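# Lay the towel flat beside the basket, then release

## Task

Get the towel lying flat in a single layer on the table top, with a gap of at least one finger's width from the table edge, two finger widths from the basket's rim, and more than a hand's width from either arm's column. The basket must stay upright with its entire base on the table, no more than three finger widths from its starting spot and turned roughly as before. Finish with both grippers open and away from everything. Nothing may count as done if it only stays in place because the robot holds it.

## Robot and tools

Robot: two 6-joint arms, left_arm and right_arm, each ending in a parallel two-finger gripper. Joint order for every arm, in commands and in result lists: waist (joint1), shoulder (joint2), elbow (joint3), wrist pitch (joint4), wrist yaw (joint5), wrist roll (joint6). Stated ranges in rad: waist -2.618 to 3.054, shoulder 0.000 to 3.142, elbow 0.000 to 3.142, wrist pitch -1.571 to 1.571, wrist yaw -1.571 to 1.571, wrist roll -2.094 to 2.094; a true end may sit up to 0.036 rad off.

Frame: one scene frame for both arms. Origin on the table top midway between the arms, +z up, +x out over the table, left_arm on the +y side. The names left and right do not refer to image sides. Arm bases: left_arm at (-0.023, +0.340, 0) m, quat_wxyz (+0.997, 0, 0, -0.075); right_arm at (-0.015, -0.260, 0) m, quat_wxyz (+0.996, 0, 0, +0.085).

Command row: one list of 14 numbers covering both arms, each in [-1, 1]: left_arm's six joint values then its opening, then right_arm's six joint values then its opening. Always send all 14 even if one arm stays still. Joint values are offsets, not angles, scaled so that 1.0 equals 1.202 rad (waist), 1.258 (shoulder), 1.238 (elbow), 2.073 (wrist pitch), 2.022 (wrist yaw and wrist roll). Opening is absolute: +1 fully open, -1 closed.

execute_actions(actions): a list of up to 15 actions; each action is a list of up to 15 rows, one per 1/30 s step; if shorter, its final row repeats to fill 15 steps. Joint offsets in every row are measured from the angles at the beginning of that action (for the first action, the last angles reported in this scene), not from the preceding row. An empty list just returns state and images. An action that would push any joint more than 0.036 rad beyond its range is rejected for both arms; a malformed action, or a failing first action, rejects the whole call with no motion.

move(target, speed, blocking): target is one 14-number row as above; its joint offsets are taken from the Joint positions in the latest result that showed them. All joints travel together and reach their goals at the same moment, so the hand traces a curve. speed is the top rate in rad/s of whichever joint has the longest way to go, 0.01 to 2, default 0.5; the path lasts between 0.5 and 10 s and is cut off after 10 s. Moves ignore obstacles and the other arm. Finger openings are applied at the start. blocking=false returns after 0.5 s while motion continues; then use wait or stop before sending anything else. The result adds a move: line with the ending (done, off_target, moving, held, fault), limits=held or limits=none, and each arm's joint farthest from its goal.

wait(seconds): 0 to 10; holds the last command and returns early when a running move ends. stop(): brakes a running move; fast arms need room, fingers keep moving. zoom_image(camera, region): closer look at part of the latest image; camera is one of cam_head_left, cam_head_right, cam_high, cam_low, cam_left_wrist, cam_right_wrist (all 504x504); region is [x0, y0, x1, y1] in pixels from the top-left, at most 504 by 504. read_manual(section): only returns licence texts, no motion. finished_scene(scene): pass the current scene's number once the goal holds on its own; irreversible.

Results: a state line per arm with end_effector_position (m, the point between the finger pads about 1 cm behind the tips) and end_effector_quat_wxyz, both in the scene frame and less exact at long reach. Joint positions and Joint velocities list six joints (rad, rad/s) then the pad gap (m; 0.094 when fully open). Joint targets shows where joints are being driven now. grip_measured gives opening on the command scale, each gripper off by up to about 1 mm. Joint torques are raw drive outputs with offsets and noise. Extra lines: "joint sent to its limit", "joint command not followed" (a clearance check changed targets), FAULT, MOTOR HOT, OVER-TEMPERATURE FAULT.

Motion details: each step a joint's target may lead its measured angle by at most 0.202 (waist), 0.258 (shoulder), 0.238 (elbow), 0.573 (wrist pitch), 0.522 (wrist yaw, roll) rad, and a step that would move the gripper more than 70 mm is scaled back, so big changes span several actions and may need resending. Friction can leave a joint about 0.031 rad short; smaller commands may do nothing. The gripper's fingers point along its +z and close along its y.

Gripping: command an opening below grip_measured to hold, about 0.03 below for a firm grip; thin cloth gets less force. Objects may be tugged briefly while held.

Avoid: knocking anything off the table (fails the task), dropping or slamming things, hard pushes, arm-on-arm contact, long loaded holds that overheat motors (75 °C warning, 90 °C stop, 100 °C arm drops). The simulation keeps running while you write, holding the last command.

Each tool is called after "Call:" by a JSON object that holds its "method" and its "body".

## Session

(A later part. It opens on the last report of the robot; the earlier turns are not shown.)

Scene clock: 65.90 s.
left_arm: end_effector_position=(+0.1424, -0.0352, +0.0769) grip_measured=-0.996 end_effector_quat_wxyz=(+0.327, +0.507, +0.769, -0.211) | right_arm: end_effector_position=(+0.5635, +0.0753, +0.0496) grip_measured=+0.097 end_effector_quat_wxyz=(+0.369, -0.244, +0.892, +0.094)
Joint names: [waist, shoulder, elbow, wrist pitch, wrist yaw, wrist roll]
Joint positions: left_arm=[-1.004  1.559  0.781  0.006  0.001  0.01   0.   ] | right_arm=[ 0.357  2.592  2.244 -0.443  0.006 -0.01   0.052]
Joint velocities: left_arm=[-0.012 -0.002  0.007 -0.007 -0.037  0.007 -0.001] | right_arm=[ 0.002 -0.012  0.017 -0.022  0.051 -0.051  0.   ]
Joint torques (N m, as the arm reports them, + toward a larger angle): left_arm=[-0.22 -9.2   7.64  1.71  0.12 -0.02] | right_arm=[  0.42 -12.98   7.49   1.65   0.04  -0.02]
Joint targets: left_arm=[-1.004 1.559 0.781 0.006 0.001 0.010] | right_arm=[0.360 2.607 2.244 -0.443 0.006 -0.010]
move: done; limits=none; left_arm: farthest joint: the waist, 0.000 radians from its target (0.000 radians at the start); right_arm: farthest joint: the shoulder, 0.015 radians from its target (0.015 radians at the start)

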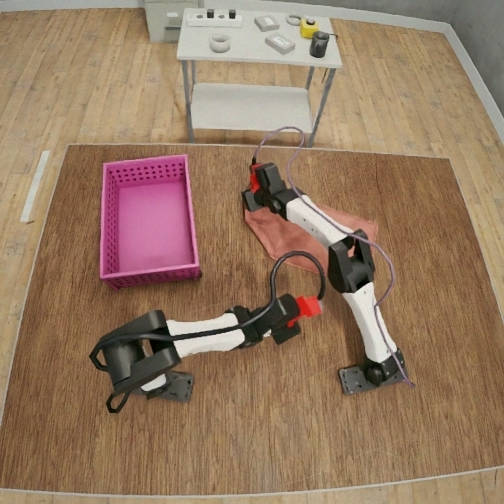

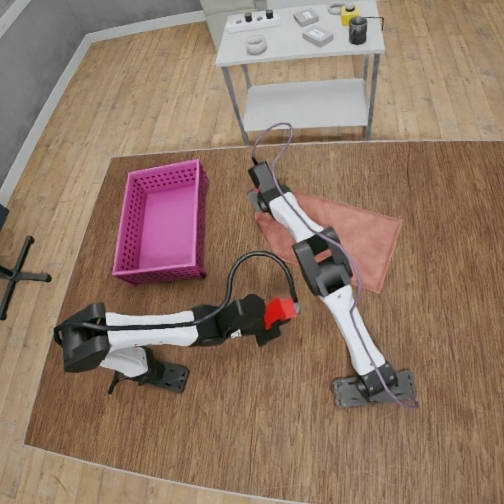

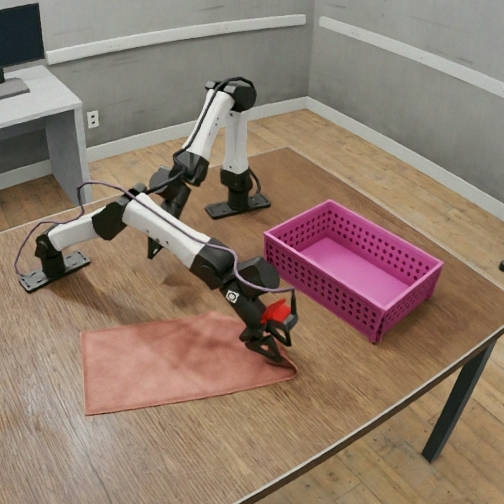

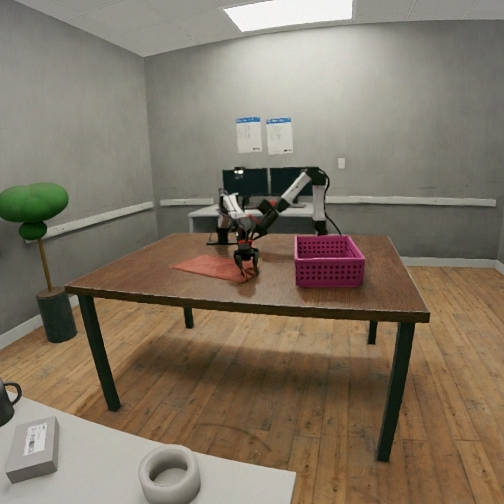

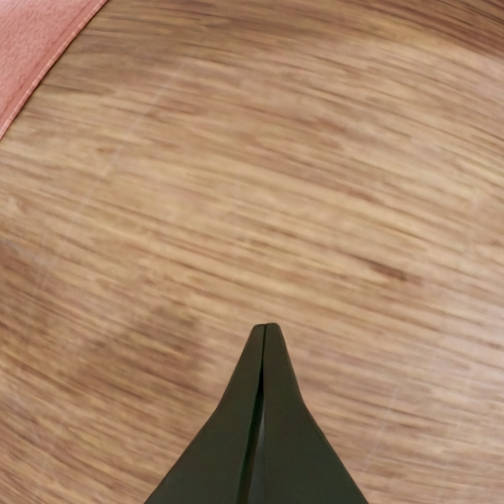

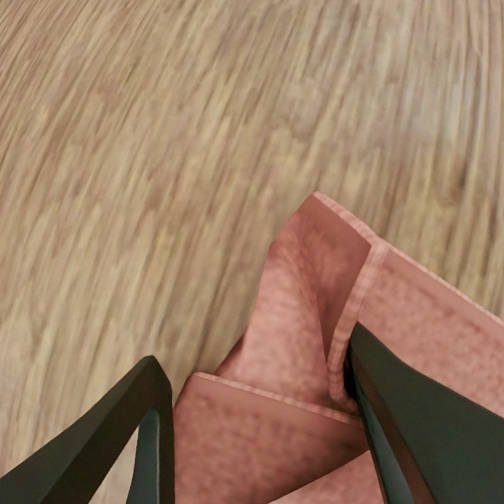

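Call:
{"method": "move", "body": {"target": [0,0,0,0,0,0,-1, -0.01,-0.11,0,0,0,0,0.1], "speed": 0.3}}

Call:
{"method": "move", "body": {"target": [0,0,0,0,0,0,-1, -0.36,-0.19,-0.185,-0.445,0,0,1], "speed": 0.7}}

Scene clock: 67.20 s.
left_arm: end_effector_position=(+0.1424, -0.0352, +0.0769) grip_measured=-0.996 end_effector_quat_wxyz=(+0.327, +0.507, +0.769, -0.211) | right_arm: end_effector_position=(+0.5657, +0.0766, +0.1427) grip_measured=+0.097 end_effector_quat_wxyz=(+0.432, -0.236, +0.863, +0.111)
Joint names: [waist, shoulder, elbow, wrist pitch, wrist yaw, wrist roll]
Joint positions: left_arm=[-1.004  1.559  0.781  0.006  0.001  0.01   0.   ] | right_arm=[ 0.357  2.449  2.244 -0.442  0.006 -0.01   0.052]
Joint velocities: left_arm=[-0.002 -0.017 -0.002  0.007  0.022  0.037 -0.   ] | right_arm=[ 0.002  0.007  0.002 -0.022 -0.051  0.051 -0.   ]
Joint torques (N m, as the arm reports them, + toward a larger angle): left_arm=[-0.24 -9.21  7.72  1.7   0.14 -0.03] | right_arm=[ -0.83 -13.21   7.66   1.79   0.03  -0.03]
Joint targets: left_arm=[-1.004 1.559 0.781 0.006 0.001 0.010] | right_arm=[0.344 2.454 2.244 -0.443 0.006 -0.010]
move: done; limits=none; left_arm: farthest joint: the waist, 0.000 radians from its target (0.000 radians at the start); right_arm: farthest joint: the waist, 0.012 radians from its target (0.012 radians at the start)

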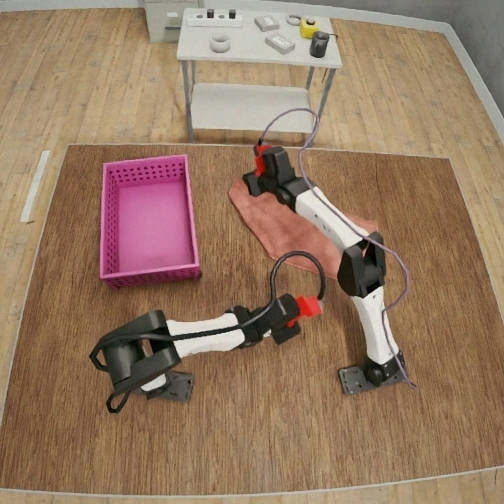

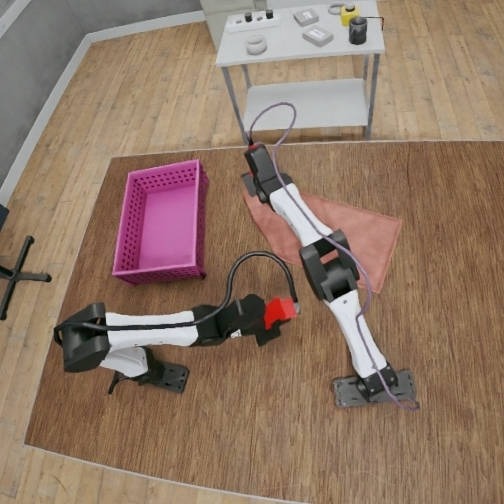

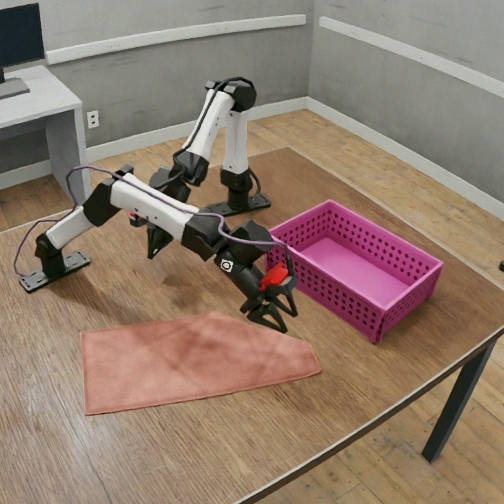

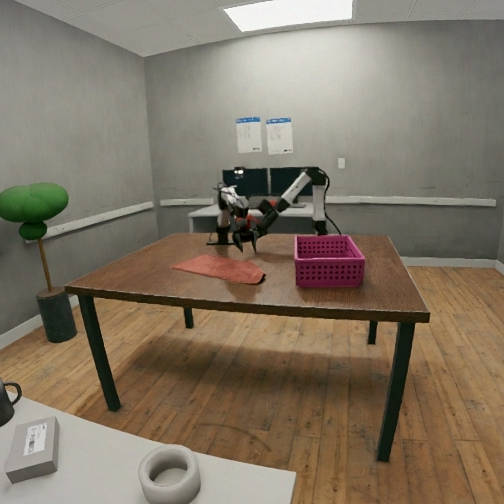

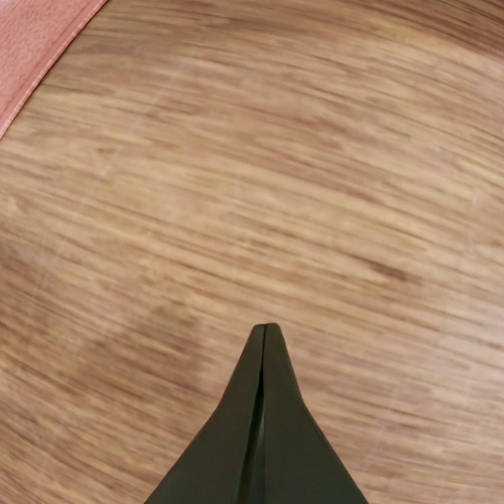

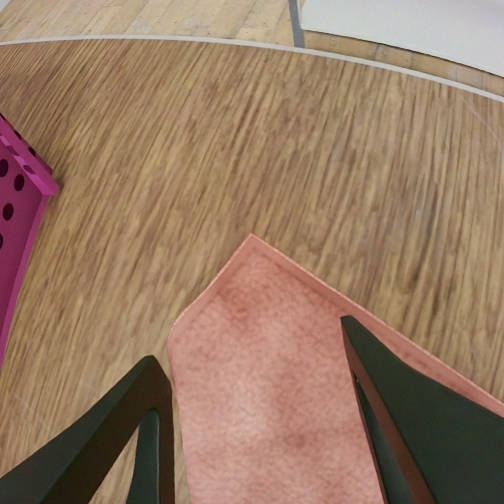

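Scene clock: 69.30 s.
left_arm: end_effector_position=(+0.1424, -0.0352, +0.0769) grip_measured=-0.996 end_effector_quat_wxyz=(+0.327, +0.507, +0.769, -0.211) | right_arm: end_effector_position=(+0.4227, -0.2196, +0.0902) grip_measured=+1.000 end_effector_quat_wxyz=(+0.016, -0.052, +0.999, -0.002)
Joint names: [waist, shoulder, elbow, wrist pitch, wrist yaw, wrist roll]
Joint positions: left_arm=[-1.004  1.559  0.781  0.006  0.001  0.01   0.   ] | right_arm=[-0.076  2.223  2.034 -1.35   0.006 -0.01   0.094]
Joint velocities: left_arm=[-0.002 -0.002  0.002  0.022 -0.037  0.007 -0.001] | right_arm=[ 0.002  0.002 -0.007 -0.066  0.007  0.007  0.   ]
Joint torques (N m, as the arm reports them, + toward a larger angle): left_arm=[-0.22 -9.15  7.69  1.71  0.12 -0.04] | right_arm=[  0.17 -11.73   4.95   0.32   0.05   0.  ]
Joint targets: left_arm=[-1.004 1.559 0.781 0.006 0.001 0.010] | right_arm=[-0.076 2.210 2.015 -1.364 0.006 -0.010]
move: done; limits=none; left_arm: farthest joint: the waist, 0.000 radians from its target (0.000 radians at the start); right_arm: farthest joint: the elbow, 0.019 radians from its target (0.229 radians at the start)

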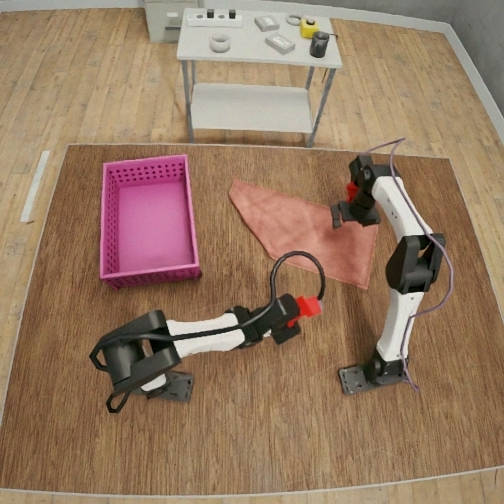

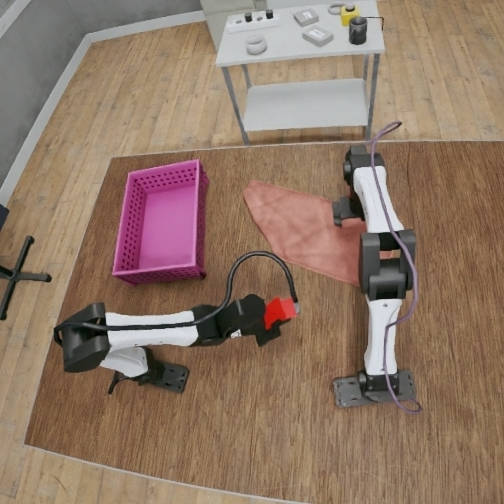

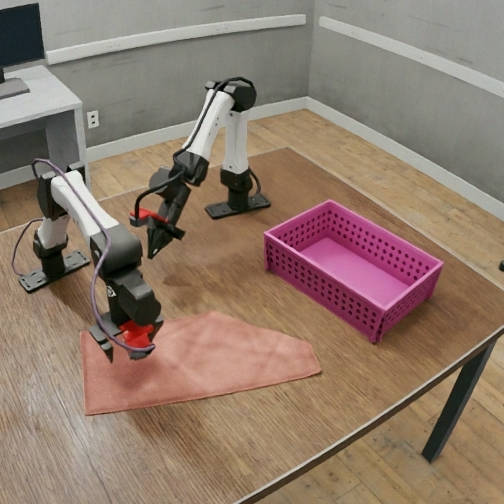

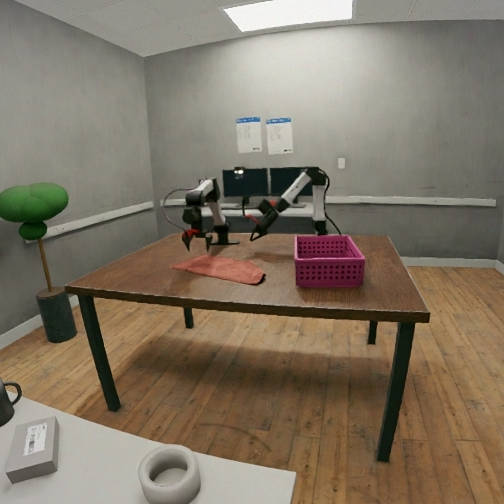

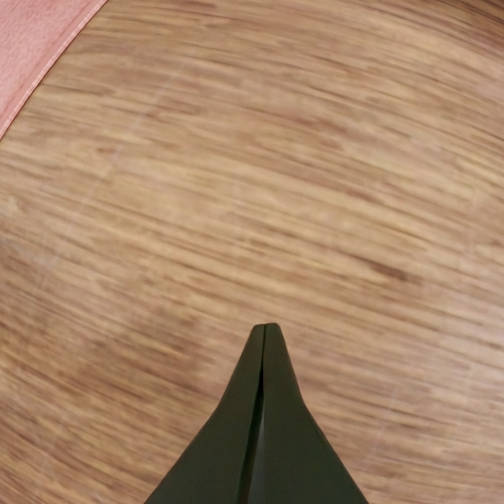

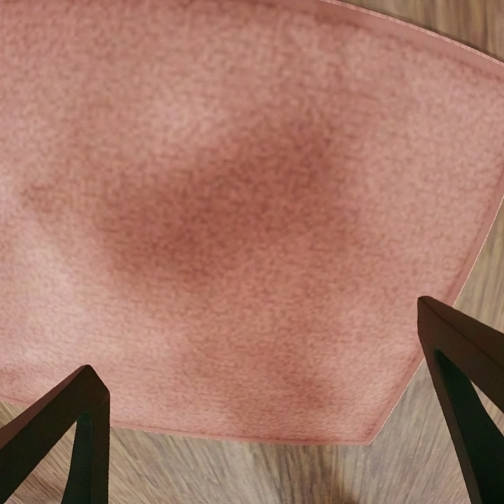

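Call:
{"method": "zoom_image", "body": {"camera": "cam_head_left", "region": [190, 150, 400, 310]}}

Call:
{"method": "zoom_image", "body": {"camera": "cam_high", "region": [60, 280, 350, 440]}}

Call:
{"method": "zoom_image", "body": {"camera": "cam_low", "region": [150, 230, 300, 310]}}

Region (190, 150, 400, 310) of cam_head_left's 504x504 image, scaled by 2.400, with more detail than that image has; it fills the top 384 rows of this view, and the rest is white.

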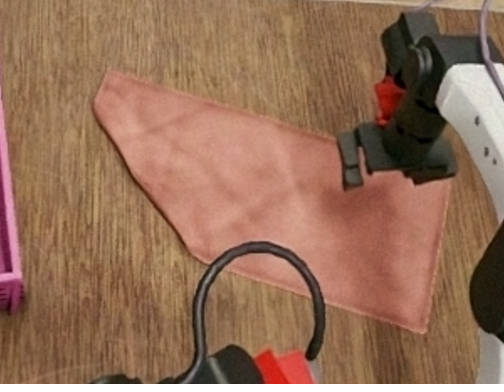

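Region (60, 280, 350, 440) of cam_high's 504x504 image, scaled by 1.738, with more detail than that image has; it fills the top 278 rows of this view, and the rest is white.

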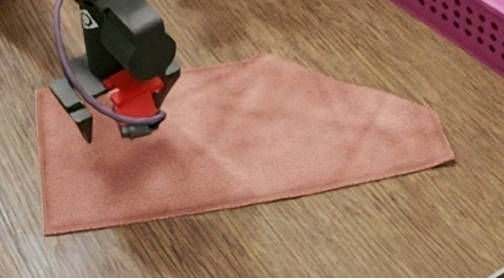

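Region (150, 230, 300, 310) of cam_low's 504x504 image, scaled by 3.360, with more detail than that image has; it fills the top 269 rows of this view, and the rest is white.

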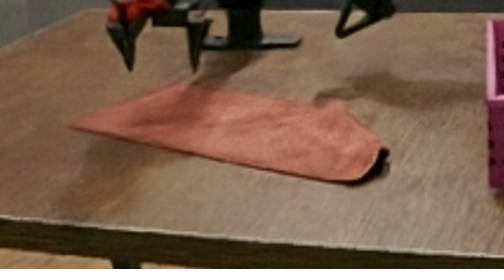

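Call:
{"method": "move", "body": {"target": [0,0,0,0,0,0,-1, 0,0.062,-0.181,0.1167,0,0,1], "speed": 0.25}}

Scene clock: 75.03 s.
left_arm: end_effector_position=(+0.1424, -0.0352, +0.0769) grip_measured=-0.996 end_effector_quat_wxyz=(+0.327, +0.507, +0.769, -0.211) | right_arm: end_effector_position=(+0.4167, -0.2194, +0.0212) grip_measured=+1.000 end_effector_quat_wxyz=(-0.009, -0.052, +0.999, -0.001)
Joint names: [waist, shoulder, elbow, wrist pitch, wrist yaw, wrist roll]
Joint positions: left_arm=[-1.004  1.559  0.781  0.006  0.001  0.01   0.   ] | right_arm=[-0.076  2.275  1.845 -1.16   0.001 -0.01   0.094]
Joint velocities: left_arm=[ 0.002  0.007  0.002  0.007 -0.007  0.007 -0.   ] | right_arm=[-0.007  0.012  0.002 -0.095 -0.037  0.022  0.   ]
Joint torques (N m, as the arm reports them, + toward a larger angle): left_arm=[-0.24 -9.2   7.68  1.7   0.13 -0.02] | right_arm=[ 0.12 -9.14  3.49  0.77  0.09  0.  ]
Joint targets: left_arm=[-1.004 1.559 0.781 0.006 0.001 0.010] | right_arm=[-0.076 2.301 1.810 -1.108 0.005 -0.010]
move: off_target (right_arm); limits=none; left_arm: farthest joint: the waist, 0.000 radians from its target (0.000 radians at the start); right_arm: farthest joint: the wrist pitch, 0.052 radians from its target (0.242 radians at the start)

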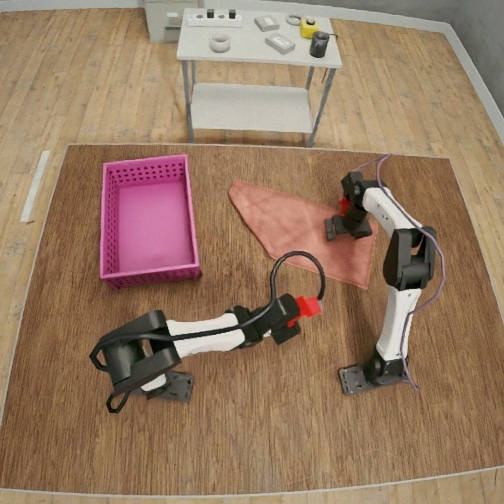

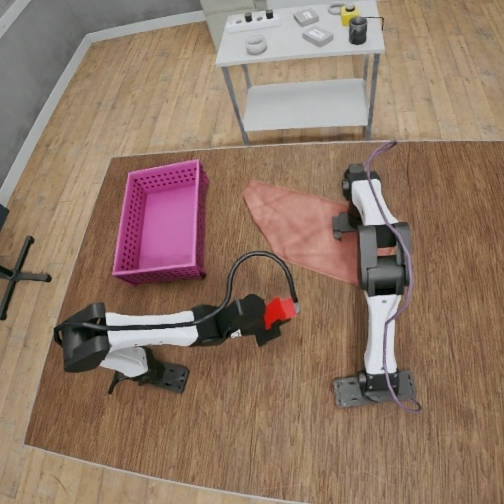

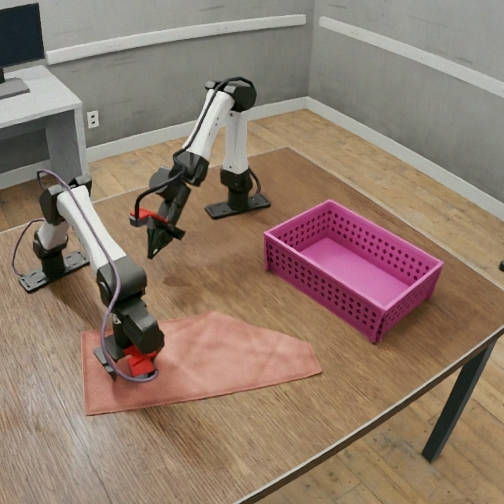

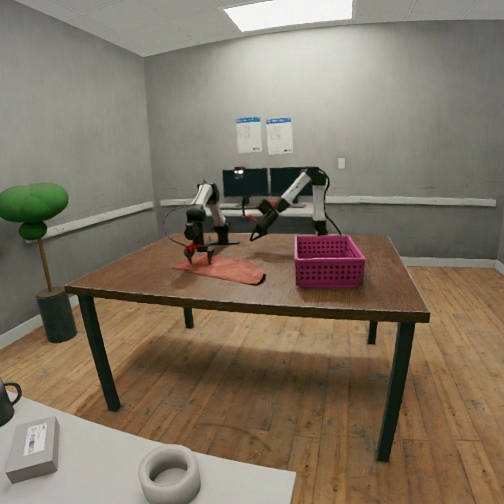

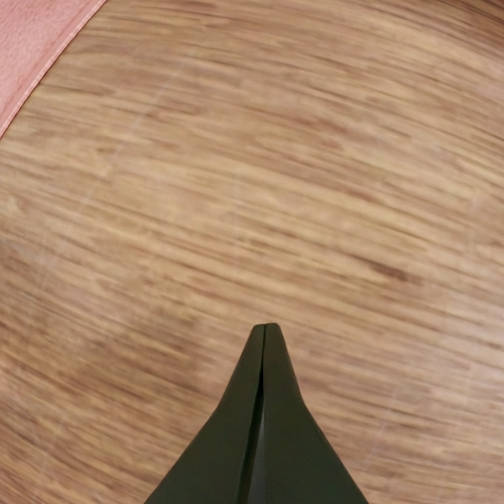

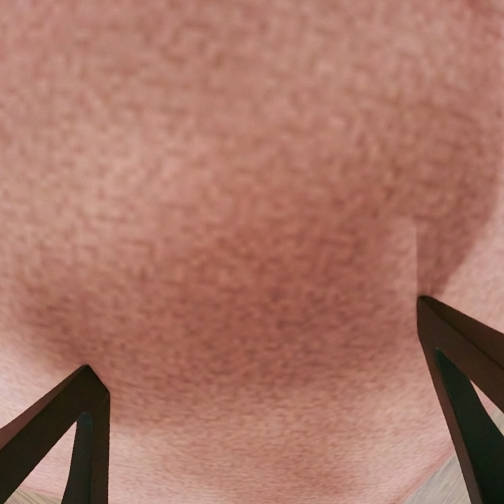

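Call:
{"method": "execute_actions", "body": {"actions": [[[0,0,0,0,0,0,-1, -0.015,0.022,-0.016,0.01,0,0,1],[0,0,0,0,0,0,-1, -0.02,0.022,-0.016,0.01,0,0,1],[0,0,0,0,0,0,-1, -0.026,0.022,-0.016,0.01,0,0,1],[0,0,0,0,0,0,-1, -0.032,0.022,-0.016,0.01,0,0,1],[0,0,0,0,0,0,-1, -0.038,0.022,-0.016,0.01,0,0,1],[0,0,0,0,0,0,-1, -0.044,0.022,-0.016,0.01,0,0,1],[0,0,0,0,0,0,-1, -0.05,0.022,-0.016,0.01,0,0,1],[0,0,0,0,0,0,-1, -0.056,0.022,-0.016,0.01,0,0,1],[0,0,0,0,0,0,-1, -0.062,0.022,-0.016,0.01,0,0,1],[0,0,0,0,0,0,-1, -0.068,0.022,-0.016,0.01,0,0,1],[0,0,0,0,0,0,-1, -0.074,0.022,-0.016,0.01,0,0,1],[0,0,0,0,0,0,-1, -0.08,0.022,-0.016,0.01,0,0,1]],[[0,0,0,0,0,0,-1, -0.015,0.022,-0.016,0.01,0,0,1],[0,0,0,0,0,0,-1, -0.02,0.022,-0.016,0.01,0,0,1],[0,0,0,0,0,0,-1, -0.026,0.022,-0.016,0.01,0,0,1],[0,0,0,0,0,0,-1, -0.032,0.022,-0.016,0.01,0,0,1],[0,0,0,0,0,0,-1, -0.038,0.022,-0.016,0.01,0,0,1],[0,0,0,0,0,0,-1, -0.044,0.022,-0.016,0.01,0,0,1],[0,0,0,0,0,0,-1, -0.05,0.022,-0.016,0.01,0,0,1],[0,0,0,0,0,0,-1, -0.056,0.022,-0.016,0.01,0,0,1],[0,0,0,0,0,0,-1, -0.062,0.022,-0.016,0.01,0,0,1],[0,0,0,0,0,0,-1, -0.068,0.022,-0.016,0.01,0,0,1],[0,0,0,0,0,0,-1, -0.074,0.022,-0.016,0.01,0,0,1],[0,0,0,0,0,0,-1, -0.08,0.022,-0.016,0.01,0,0,1]]]}}

Scene clock: 77.27 s.
left_arm: end_effector_position=(+0.1424, -0.0352, +0.0769) grip_measured=-0.996 end_effector_quat_wxyz=(+0.327, +0.507, +0.769, -0.211) | right_arm: end_effector_position=(+0.4176, -0.2901, +0.0212) grip_measured=+1.000 end_effector_quat_wxyz=(-0.009, +0.034, +0.999, +0.010)
Joint names: [waist, shoulder, elbow, wrist pitch, wrist yaw, wrist roll]
Joint positions: left_arm=[-1.004  1.559  0.781  0.006  0.001  0.01   0.   ] | right_arm=[-0.247  2.275  1.845 -1.159 -0.019 -0.01   0.094]
Joint velocities: left_arm=[ 0.012 -0.017 -0.012 -0.022 -0.022 -0.051  0.   ] | right_arm=[-0.1    0.007 -0.002 -0.037 -0.037  0.037  0.   ]
Joint torques (N m, as the arm reports them, + toward a larger angle): left_arm=[-0.21 -9.07  7.73  1.7   0.13 -0.08] | right_arm=[-0.18 -9.11  4.67  0.51  0.09 -0.01]
Joint targets: left_arm=[-1.004 1.559 0.781 0.006 0.001 0.010] | right_arm=[-0.258 2.303 1.825 -1.139 -0.013 -0.010]

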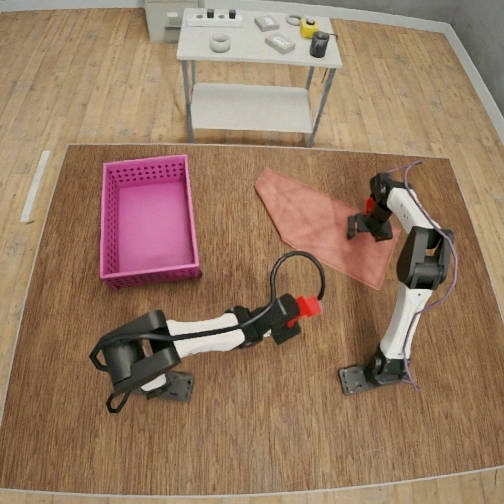

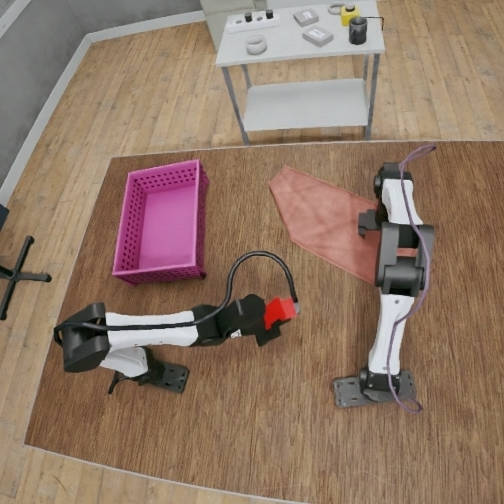

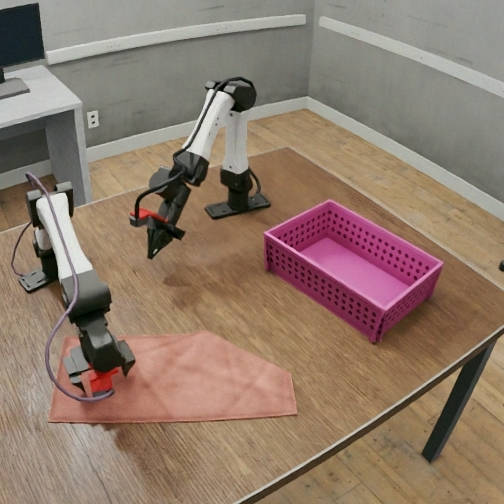

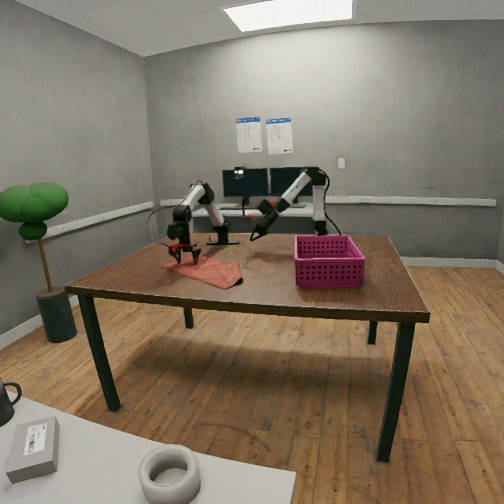

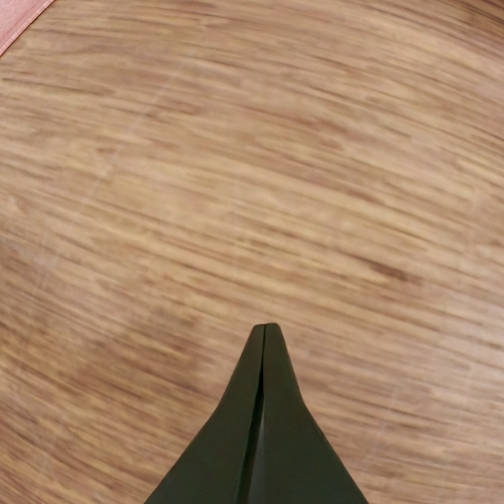

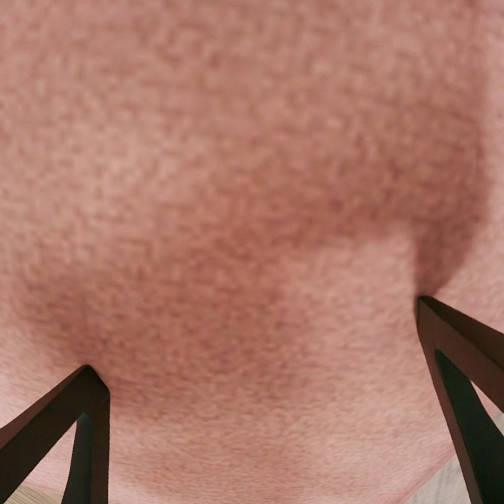

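Call:
{"method": "move", "body": {"target": [0,0,0,0,0,0,-1, 0.152,-0.228,-0.424,0.103,0.01,0,1], "speed": 0.3}}

Scene clock: 81.37 s.
left_arm: end_effector_position=(+0.1424, -0.0352, +0.0769) grip_measured=-0.996 end_effector_quat_wxyz=(+0.327, +0.507, +0.769, -0.211) | right_arm: end_effector_position=(+0.3464, -0.2258, +0.0190) grip_measured=+1.000 end_effector_quat_wxyz=(+0.010, -0.051, +0.999, +0.003)
Joint names: [waist, shoulder, elbow, wrist pitch, wrist yaw, wrist roll]
Joint positions: left_arm=[-1.004  1.559  0.781  0.006  0.001  0.01   0.   ] | right_arm=[-0.078  1.973  1.361 -0.939 -0.005 -0.01   0.094]
Joint velocities: left_arm=[ 0.012 -0.007  0.007  0.037  0.007  0.007 -0.   ] | right_arm=[ 0.002  0.002  0.007 -0.022  0.007 -0.007  0.   ]
Joint torques (N m, as the arm reports them, + toward a larger angle): left_arm=[-0.23 -9.16  7.68  1.69  0.13 -0.03] | right_arm=[ 1.33 -7.52  2.85  0.37  0.11 -0.01]
Joint targets: left_arm=[-1.004 1.559 0.781 0.006 0.001 0.010] | right_arm=[-0.064 1.988 1.320 -0.946 0.002 -0.010]
move: off_target (right_arm); limits=none; left_arm: farthest joint: the waist, 0.000 radians from its target (0.000 radians at the start); right_arm: farthest joint: the elbow, 0.041 radians from its target (0.525 radians at the start)

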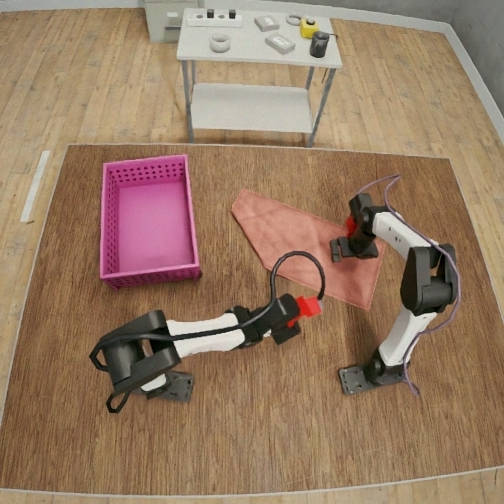

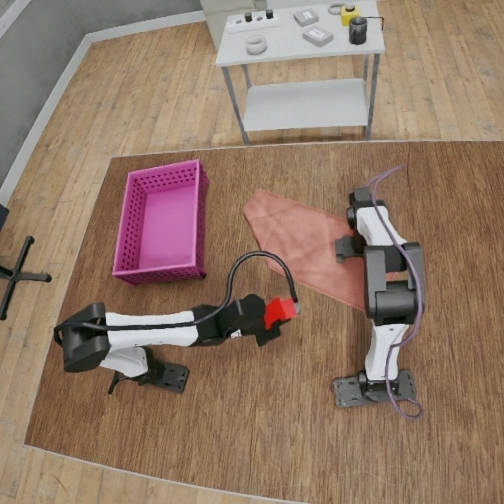

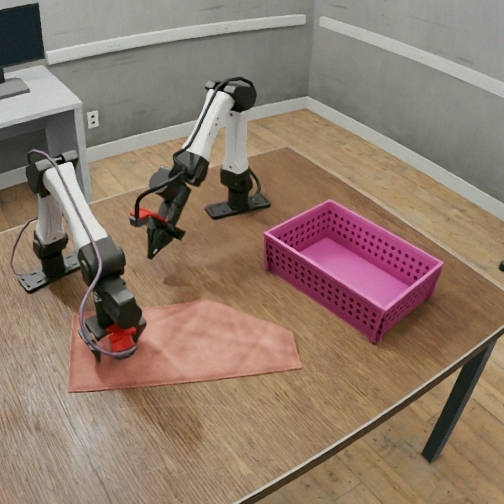

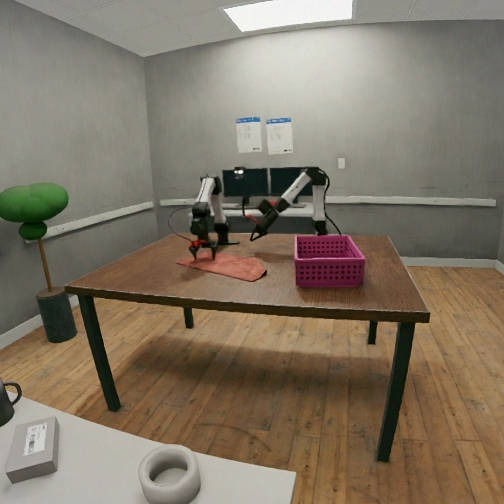

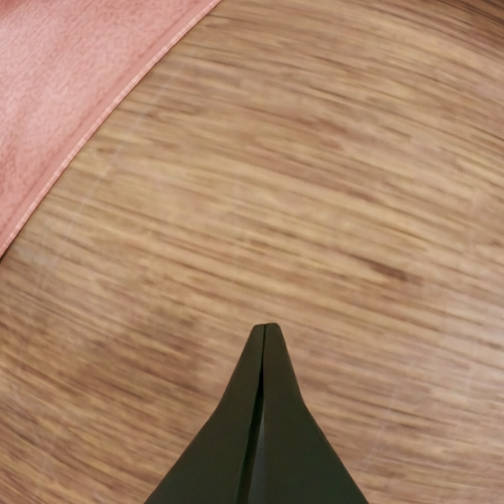

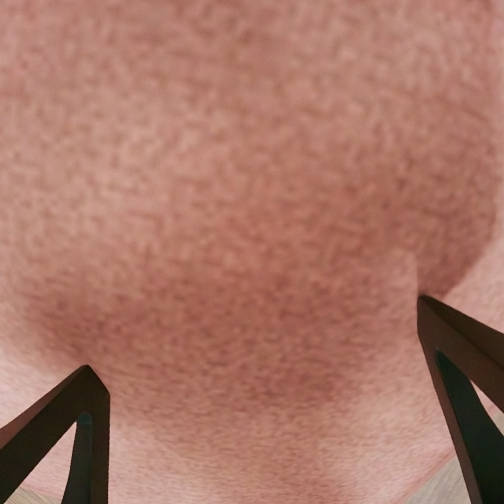

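Call:
{"method": "move", "body": {"target": [0.232,0.32,0.56,-0.28,0,-0.3,0.1, 0,0.02,-0.025,0,0,0,1], "speed": 0.9}}

Scene clock: 84.93 s.
left_arm: end_effector_position=(+0.2876, -0.0352, +0.0913) grip_measured=+0.098 end_effector_quat_wxyz=(+0.200, +0.140, +0.953, -0.181) | right_arm: end_effector_position=(+0.3467, -0.2258, +0.0198) grip_measured=+1.000 end_effector_quat_wxyz=(+0.011, -0.051, +0.999, +0.003)
Joint names: [waist, shoulder, elbow, wrist pitch, wrist yaw, wrist roll]
Joint positions: left_arm=[-0.728  1.934  1.458 -0.548  0.001 -0.586  0.052] | right_arm=[-0.078  1.971  1.361 -0.938 -0.005 -0.01   0.094]
Joint velocities: left_arm=[-0.012  0.012 -0.002 -0.066  0.037  0.007  0.001] | right_arm=[-0.012  0.007  0.012  0.051  0.051  0.007  0.   ]
Joint torques (N m, as the arm reports them, + toward a larger angle): left_arm=[ -0.03 -11.65   9.39   1.08   0.08  -0.1 ] | right_arm=[ 0.18 -6.67  3.65  0.42  0.04  0.  ]
Joint targets: left_arm=[-0.725 1.962 1.474 -0.574 0.001 -0.597] | right_arm=[-0.078 1.999 1.331 -0.939 -0.005 -0.010]
move: off_target (left_arm, right_arm); limits=none; left_arm: farthest joint: the shoulder, 0.027 radians from its target (0.403 radians at the start); right_arm: farthest joint: the elbow, 0.031 radians from its target (0.031 radians at the start)

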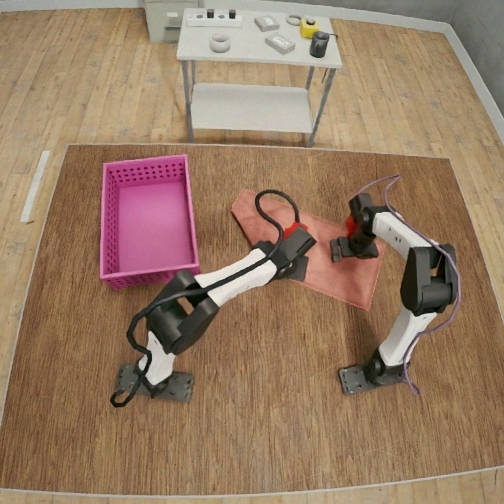

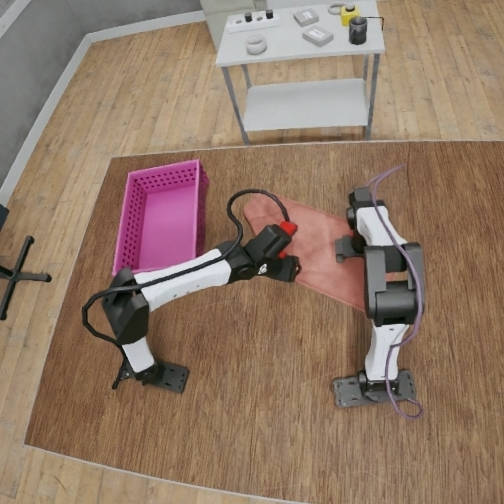

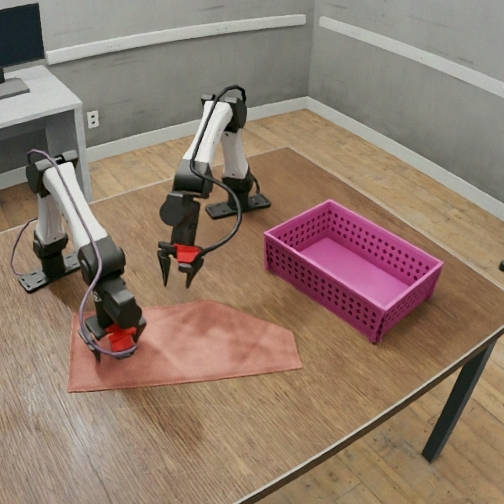

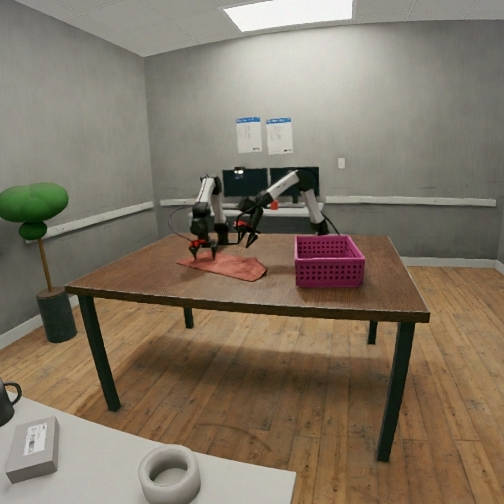

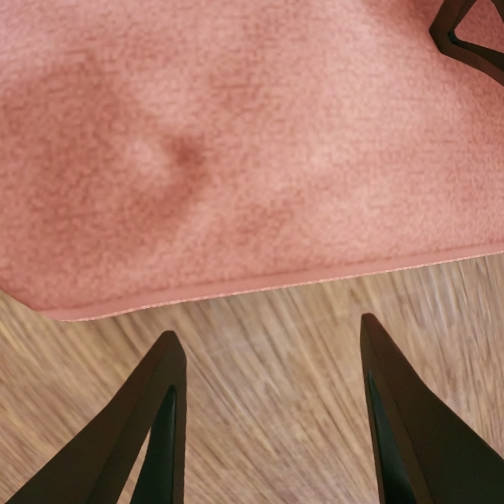

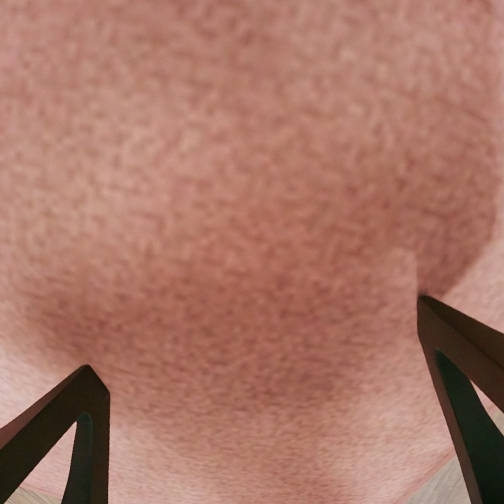

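Call:
{"method": "move", "body": {"target": [0.232,0.358,0.588,-0.302,0,-0.2815,0.1, 0,0.02,-0.025,0,0,0,1], "speed": 0.8}}

Scene clock: 87.00 s.
left_arm: end_effector_position=(+0.4026, +0.0488, +0.0738) grip_measured=+0.098 end_effector_quat_wxyz=(+0.074, -0.268, +0.957, -0.089) | right_arm: end_effector_position=(+0.3467, -0.2258, +0.0198) grip_measured=+1.000 end_effector_quat_wxyz=(+0.011, -0.051, +0.999, +0.003)
Joint names: [waist, shoulder, elbow, wrist pitch, wrist yaw, wrist roll]
Joint positions: left_arm=[-0.449  2.358  2.17  -1.151  0.001 -1.145  0.052] | right_arm=[-0.078  1.971  1.361 -0.938 -0.005 -0.01   0.094]
Joint velocities: left_arm=[-0.012  0.002  0.007  0.022 -0.007 -0.037  0.001] | right_arm=[ 0.002  0.002  0.002 -0.051 -0.022 -0.022  0.   ]
Joint torques (N m, as the arm reports them, + toward a larger angle): left_arm=[ -0.34 -15.53   9.02   0.5    0.05  -0.11] | right_arm=[ 0.15 -6.82  3.65  0.42  0.04 -0.01]
Joint targets: left_arm=[-0.449 2.384 2.186 -1.174 0.001 -1.156] | right_arm=[-0.078 1.996 1.331 -0.938 -0.005 -0.010]
move: off_target (left_arm, right_arm); limits=none; left_arm: farthest joint: the shoulder, 0.026 radians from its target (0.450 radians at the start); right_arm: farthest joint: the elbow, 0.031 radians from its target (0.031 radians at the start)

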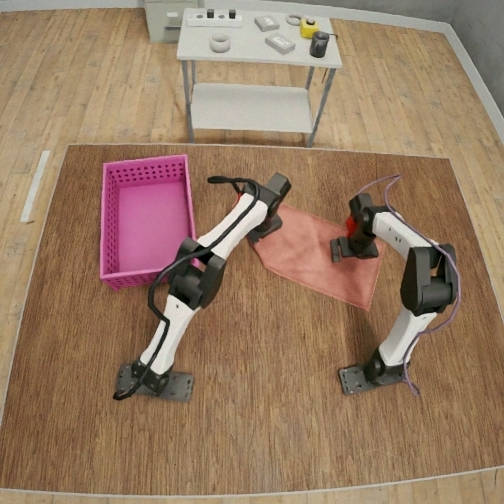

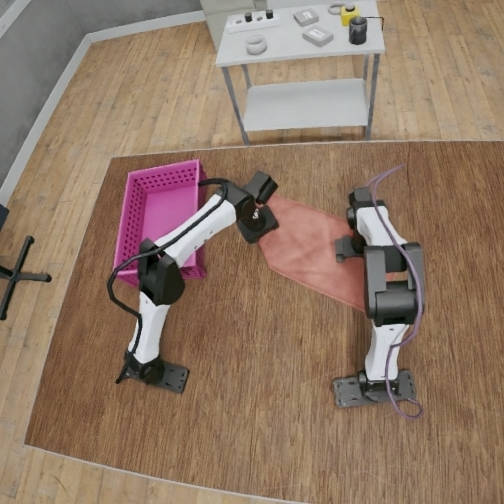

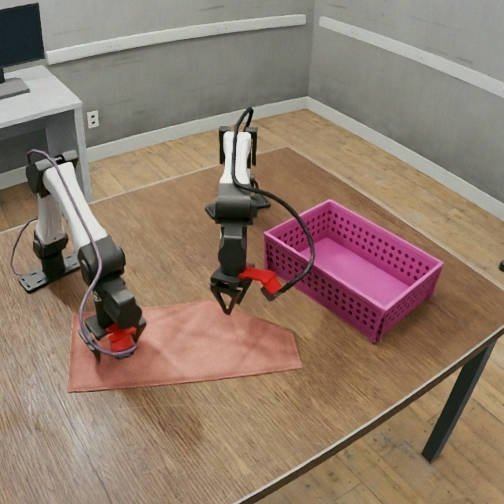

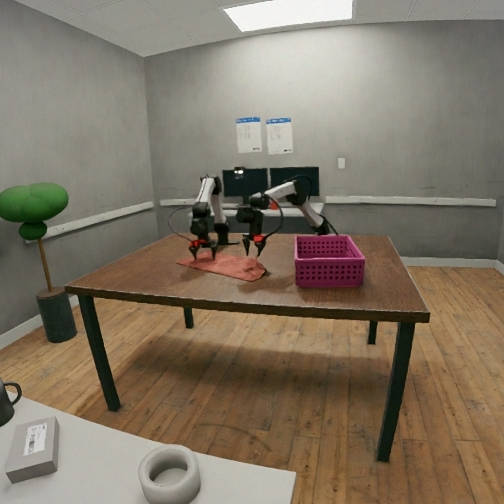

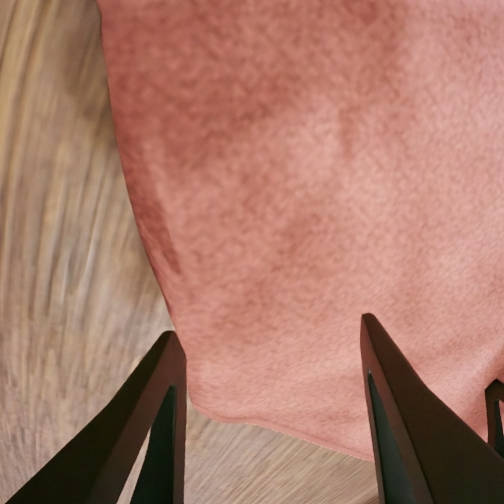

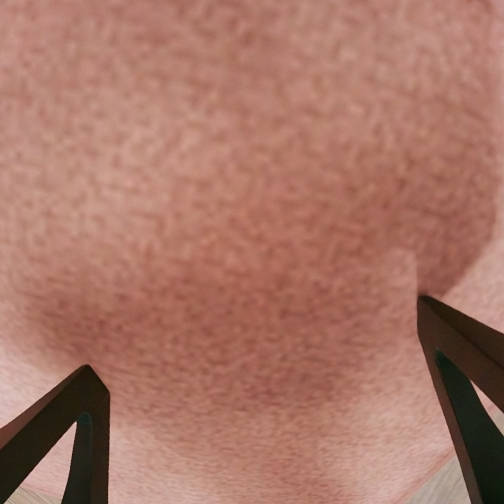

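Call:
{"method": "move", "body": {"target": [0.023,0.039,-0.059,-0.0266,0,0,0.1, 0,0.02,-0.025,0,0,0,1], "speed": 0.2}}

Scene clock: 88.73 s.
left_arm: end_effector_position=(+0.3896, +0.0699, +0.0436) grip_measured=+0.098 end_effector_quat_wxyz=(+0.038, -0.279, +0.958, -0.045) | right_arm: end_effector_position=(+0.3467, -0.2258, +0.0198) grip_measured=+1.000 end_effector_quat_wxyz=(+0.011, -0.051, +0.999, +0.003)
Joint names: [waist, shoulder, elbow, wrist pitch, wrist yaw, wrist roll]
Joint positions: left_arm=[-0.428  2.385  2.117 -1.185  0.001 -1.145  0.052] | right_arm=[-0.078  1.971  1.361 -0.938 -0.005 -0.01   0.094]
Joint velocities: left_arm=[ 0.002 -0.002 -0.017 -0.007 -0.066 -0.022 -0.   ] | right_arm=[-0.027 -0.017  0.002  0.037 -0.066 -0.037  0.   ]
Joint torques (N m, as the arm reports them, + toward a larger angle): left_arm=[  0.44 -15.9    5.72   0.33   0.06  -0.03] | right_arm=[ 0.16 -6.82  3.63  0.43  0.04  0.  ]
Joint targets: left_arm=[-0.421 2.407 2.097 -1.206 0.001 -1.145] | right_arm=[-0.078 1.996 1.331 -0.938 -0.005 -0.010]
move: off_target (left_arm, right_arm); limits=none; left_arm: farthest joint: the shoulder, 0.022 radians from its target (0.049 radians at the start); right_arm: farthest joint: the elbow, 0.031 radians from its target (0.031 radians at the start)

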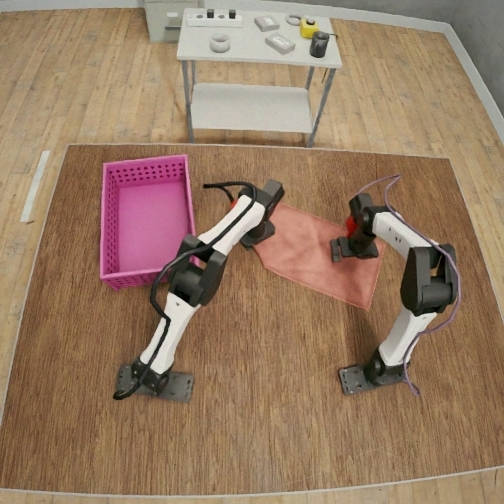

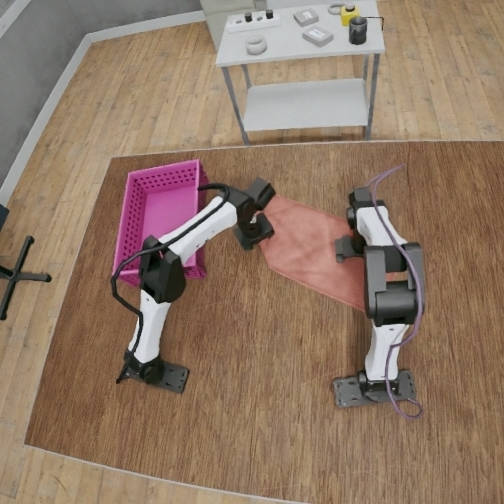

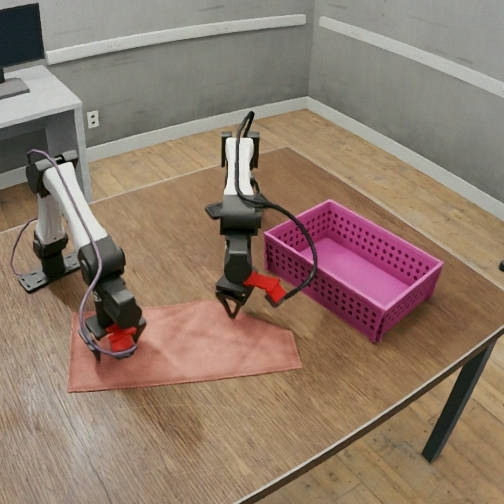

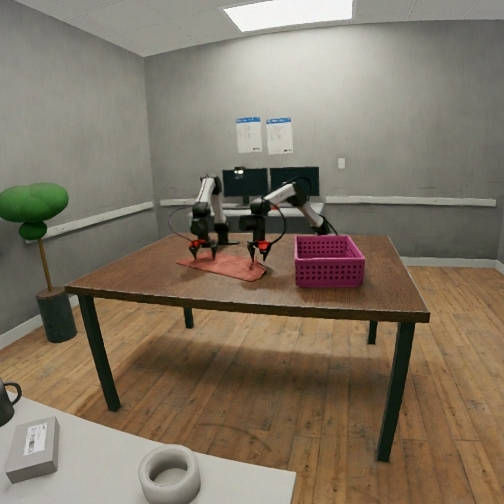

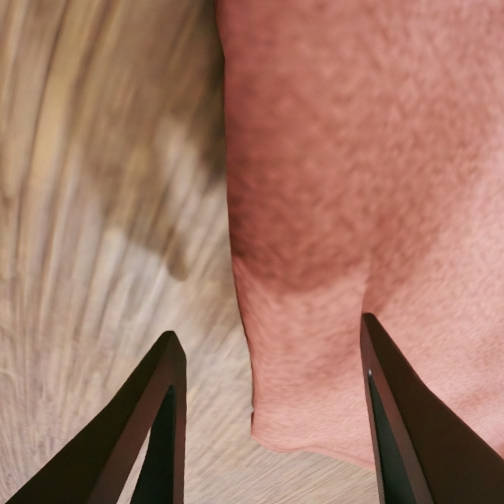

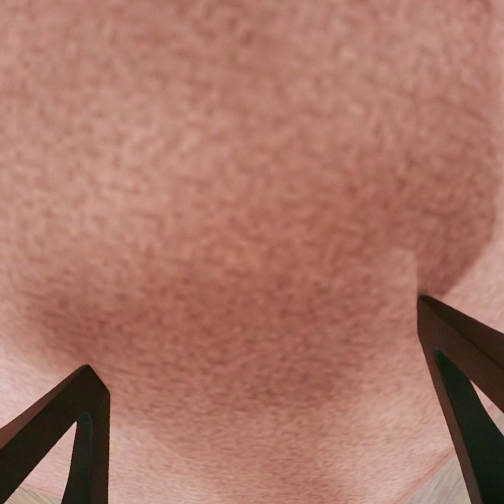

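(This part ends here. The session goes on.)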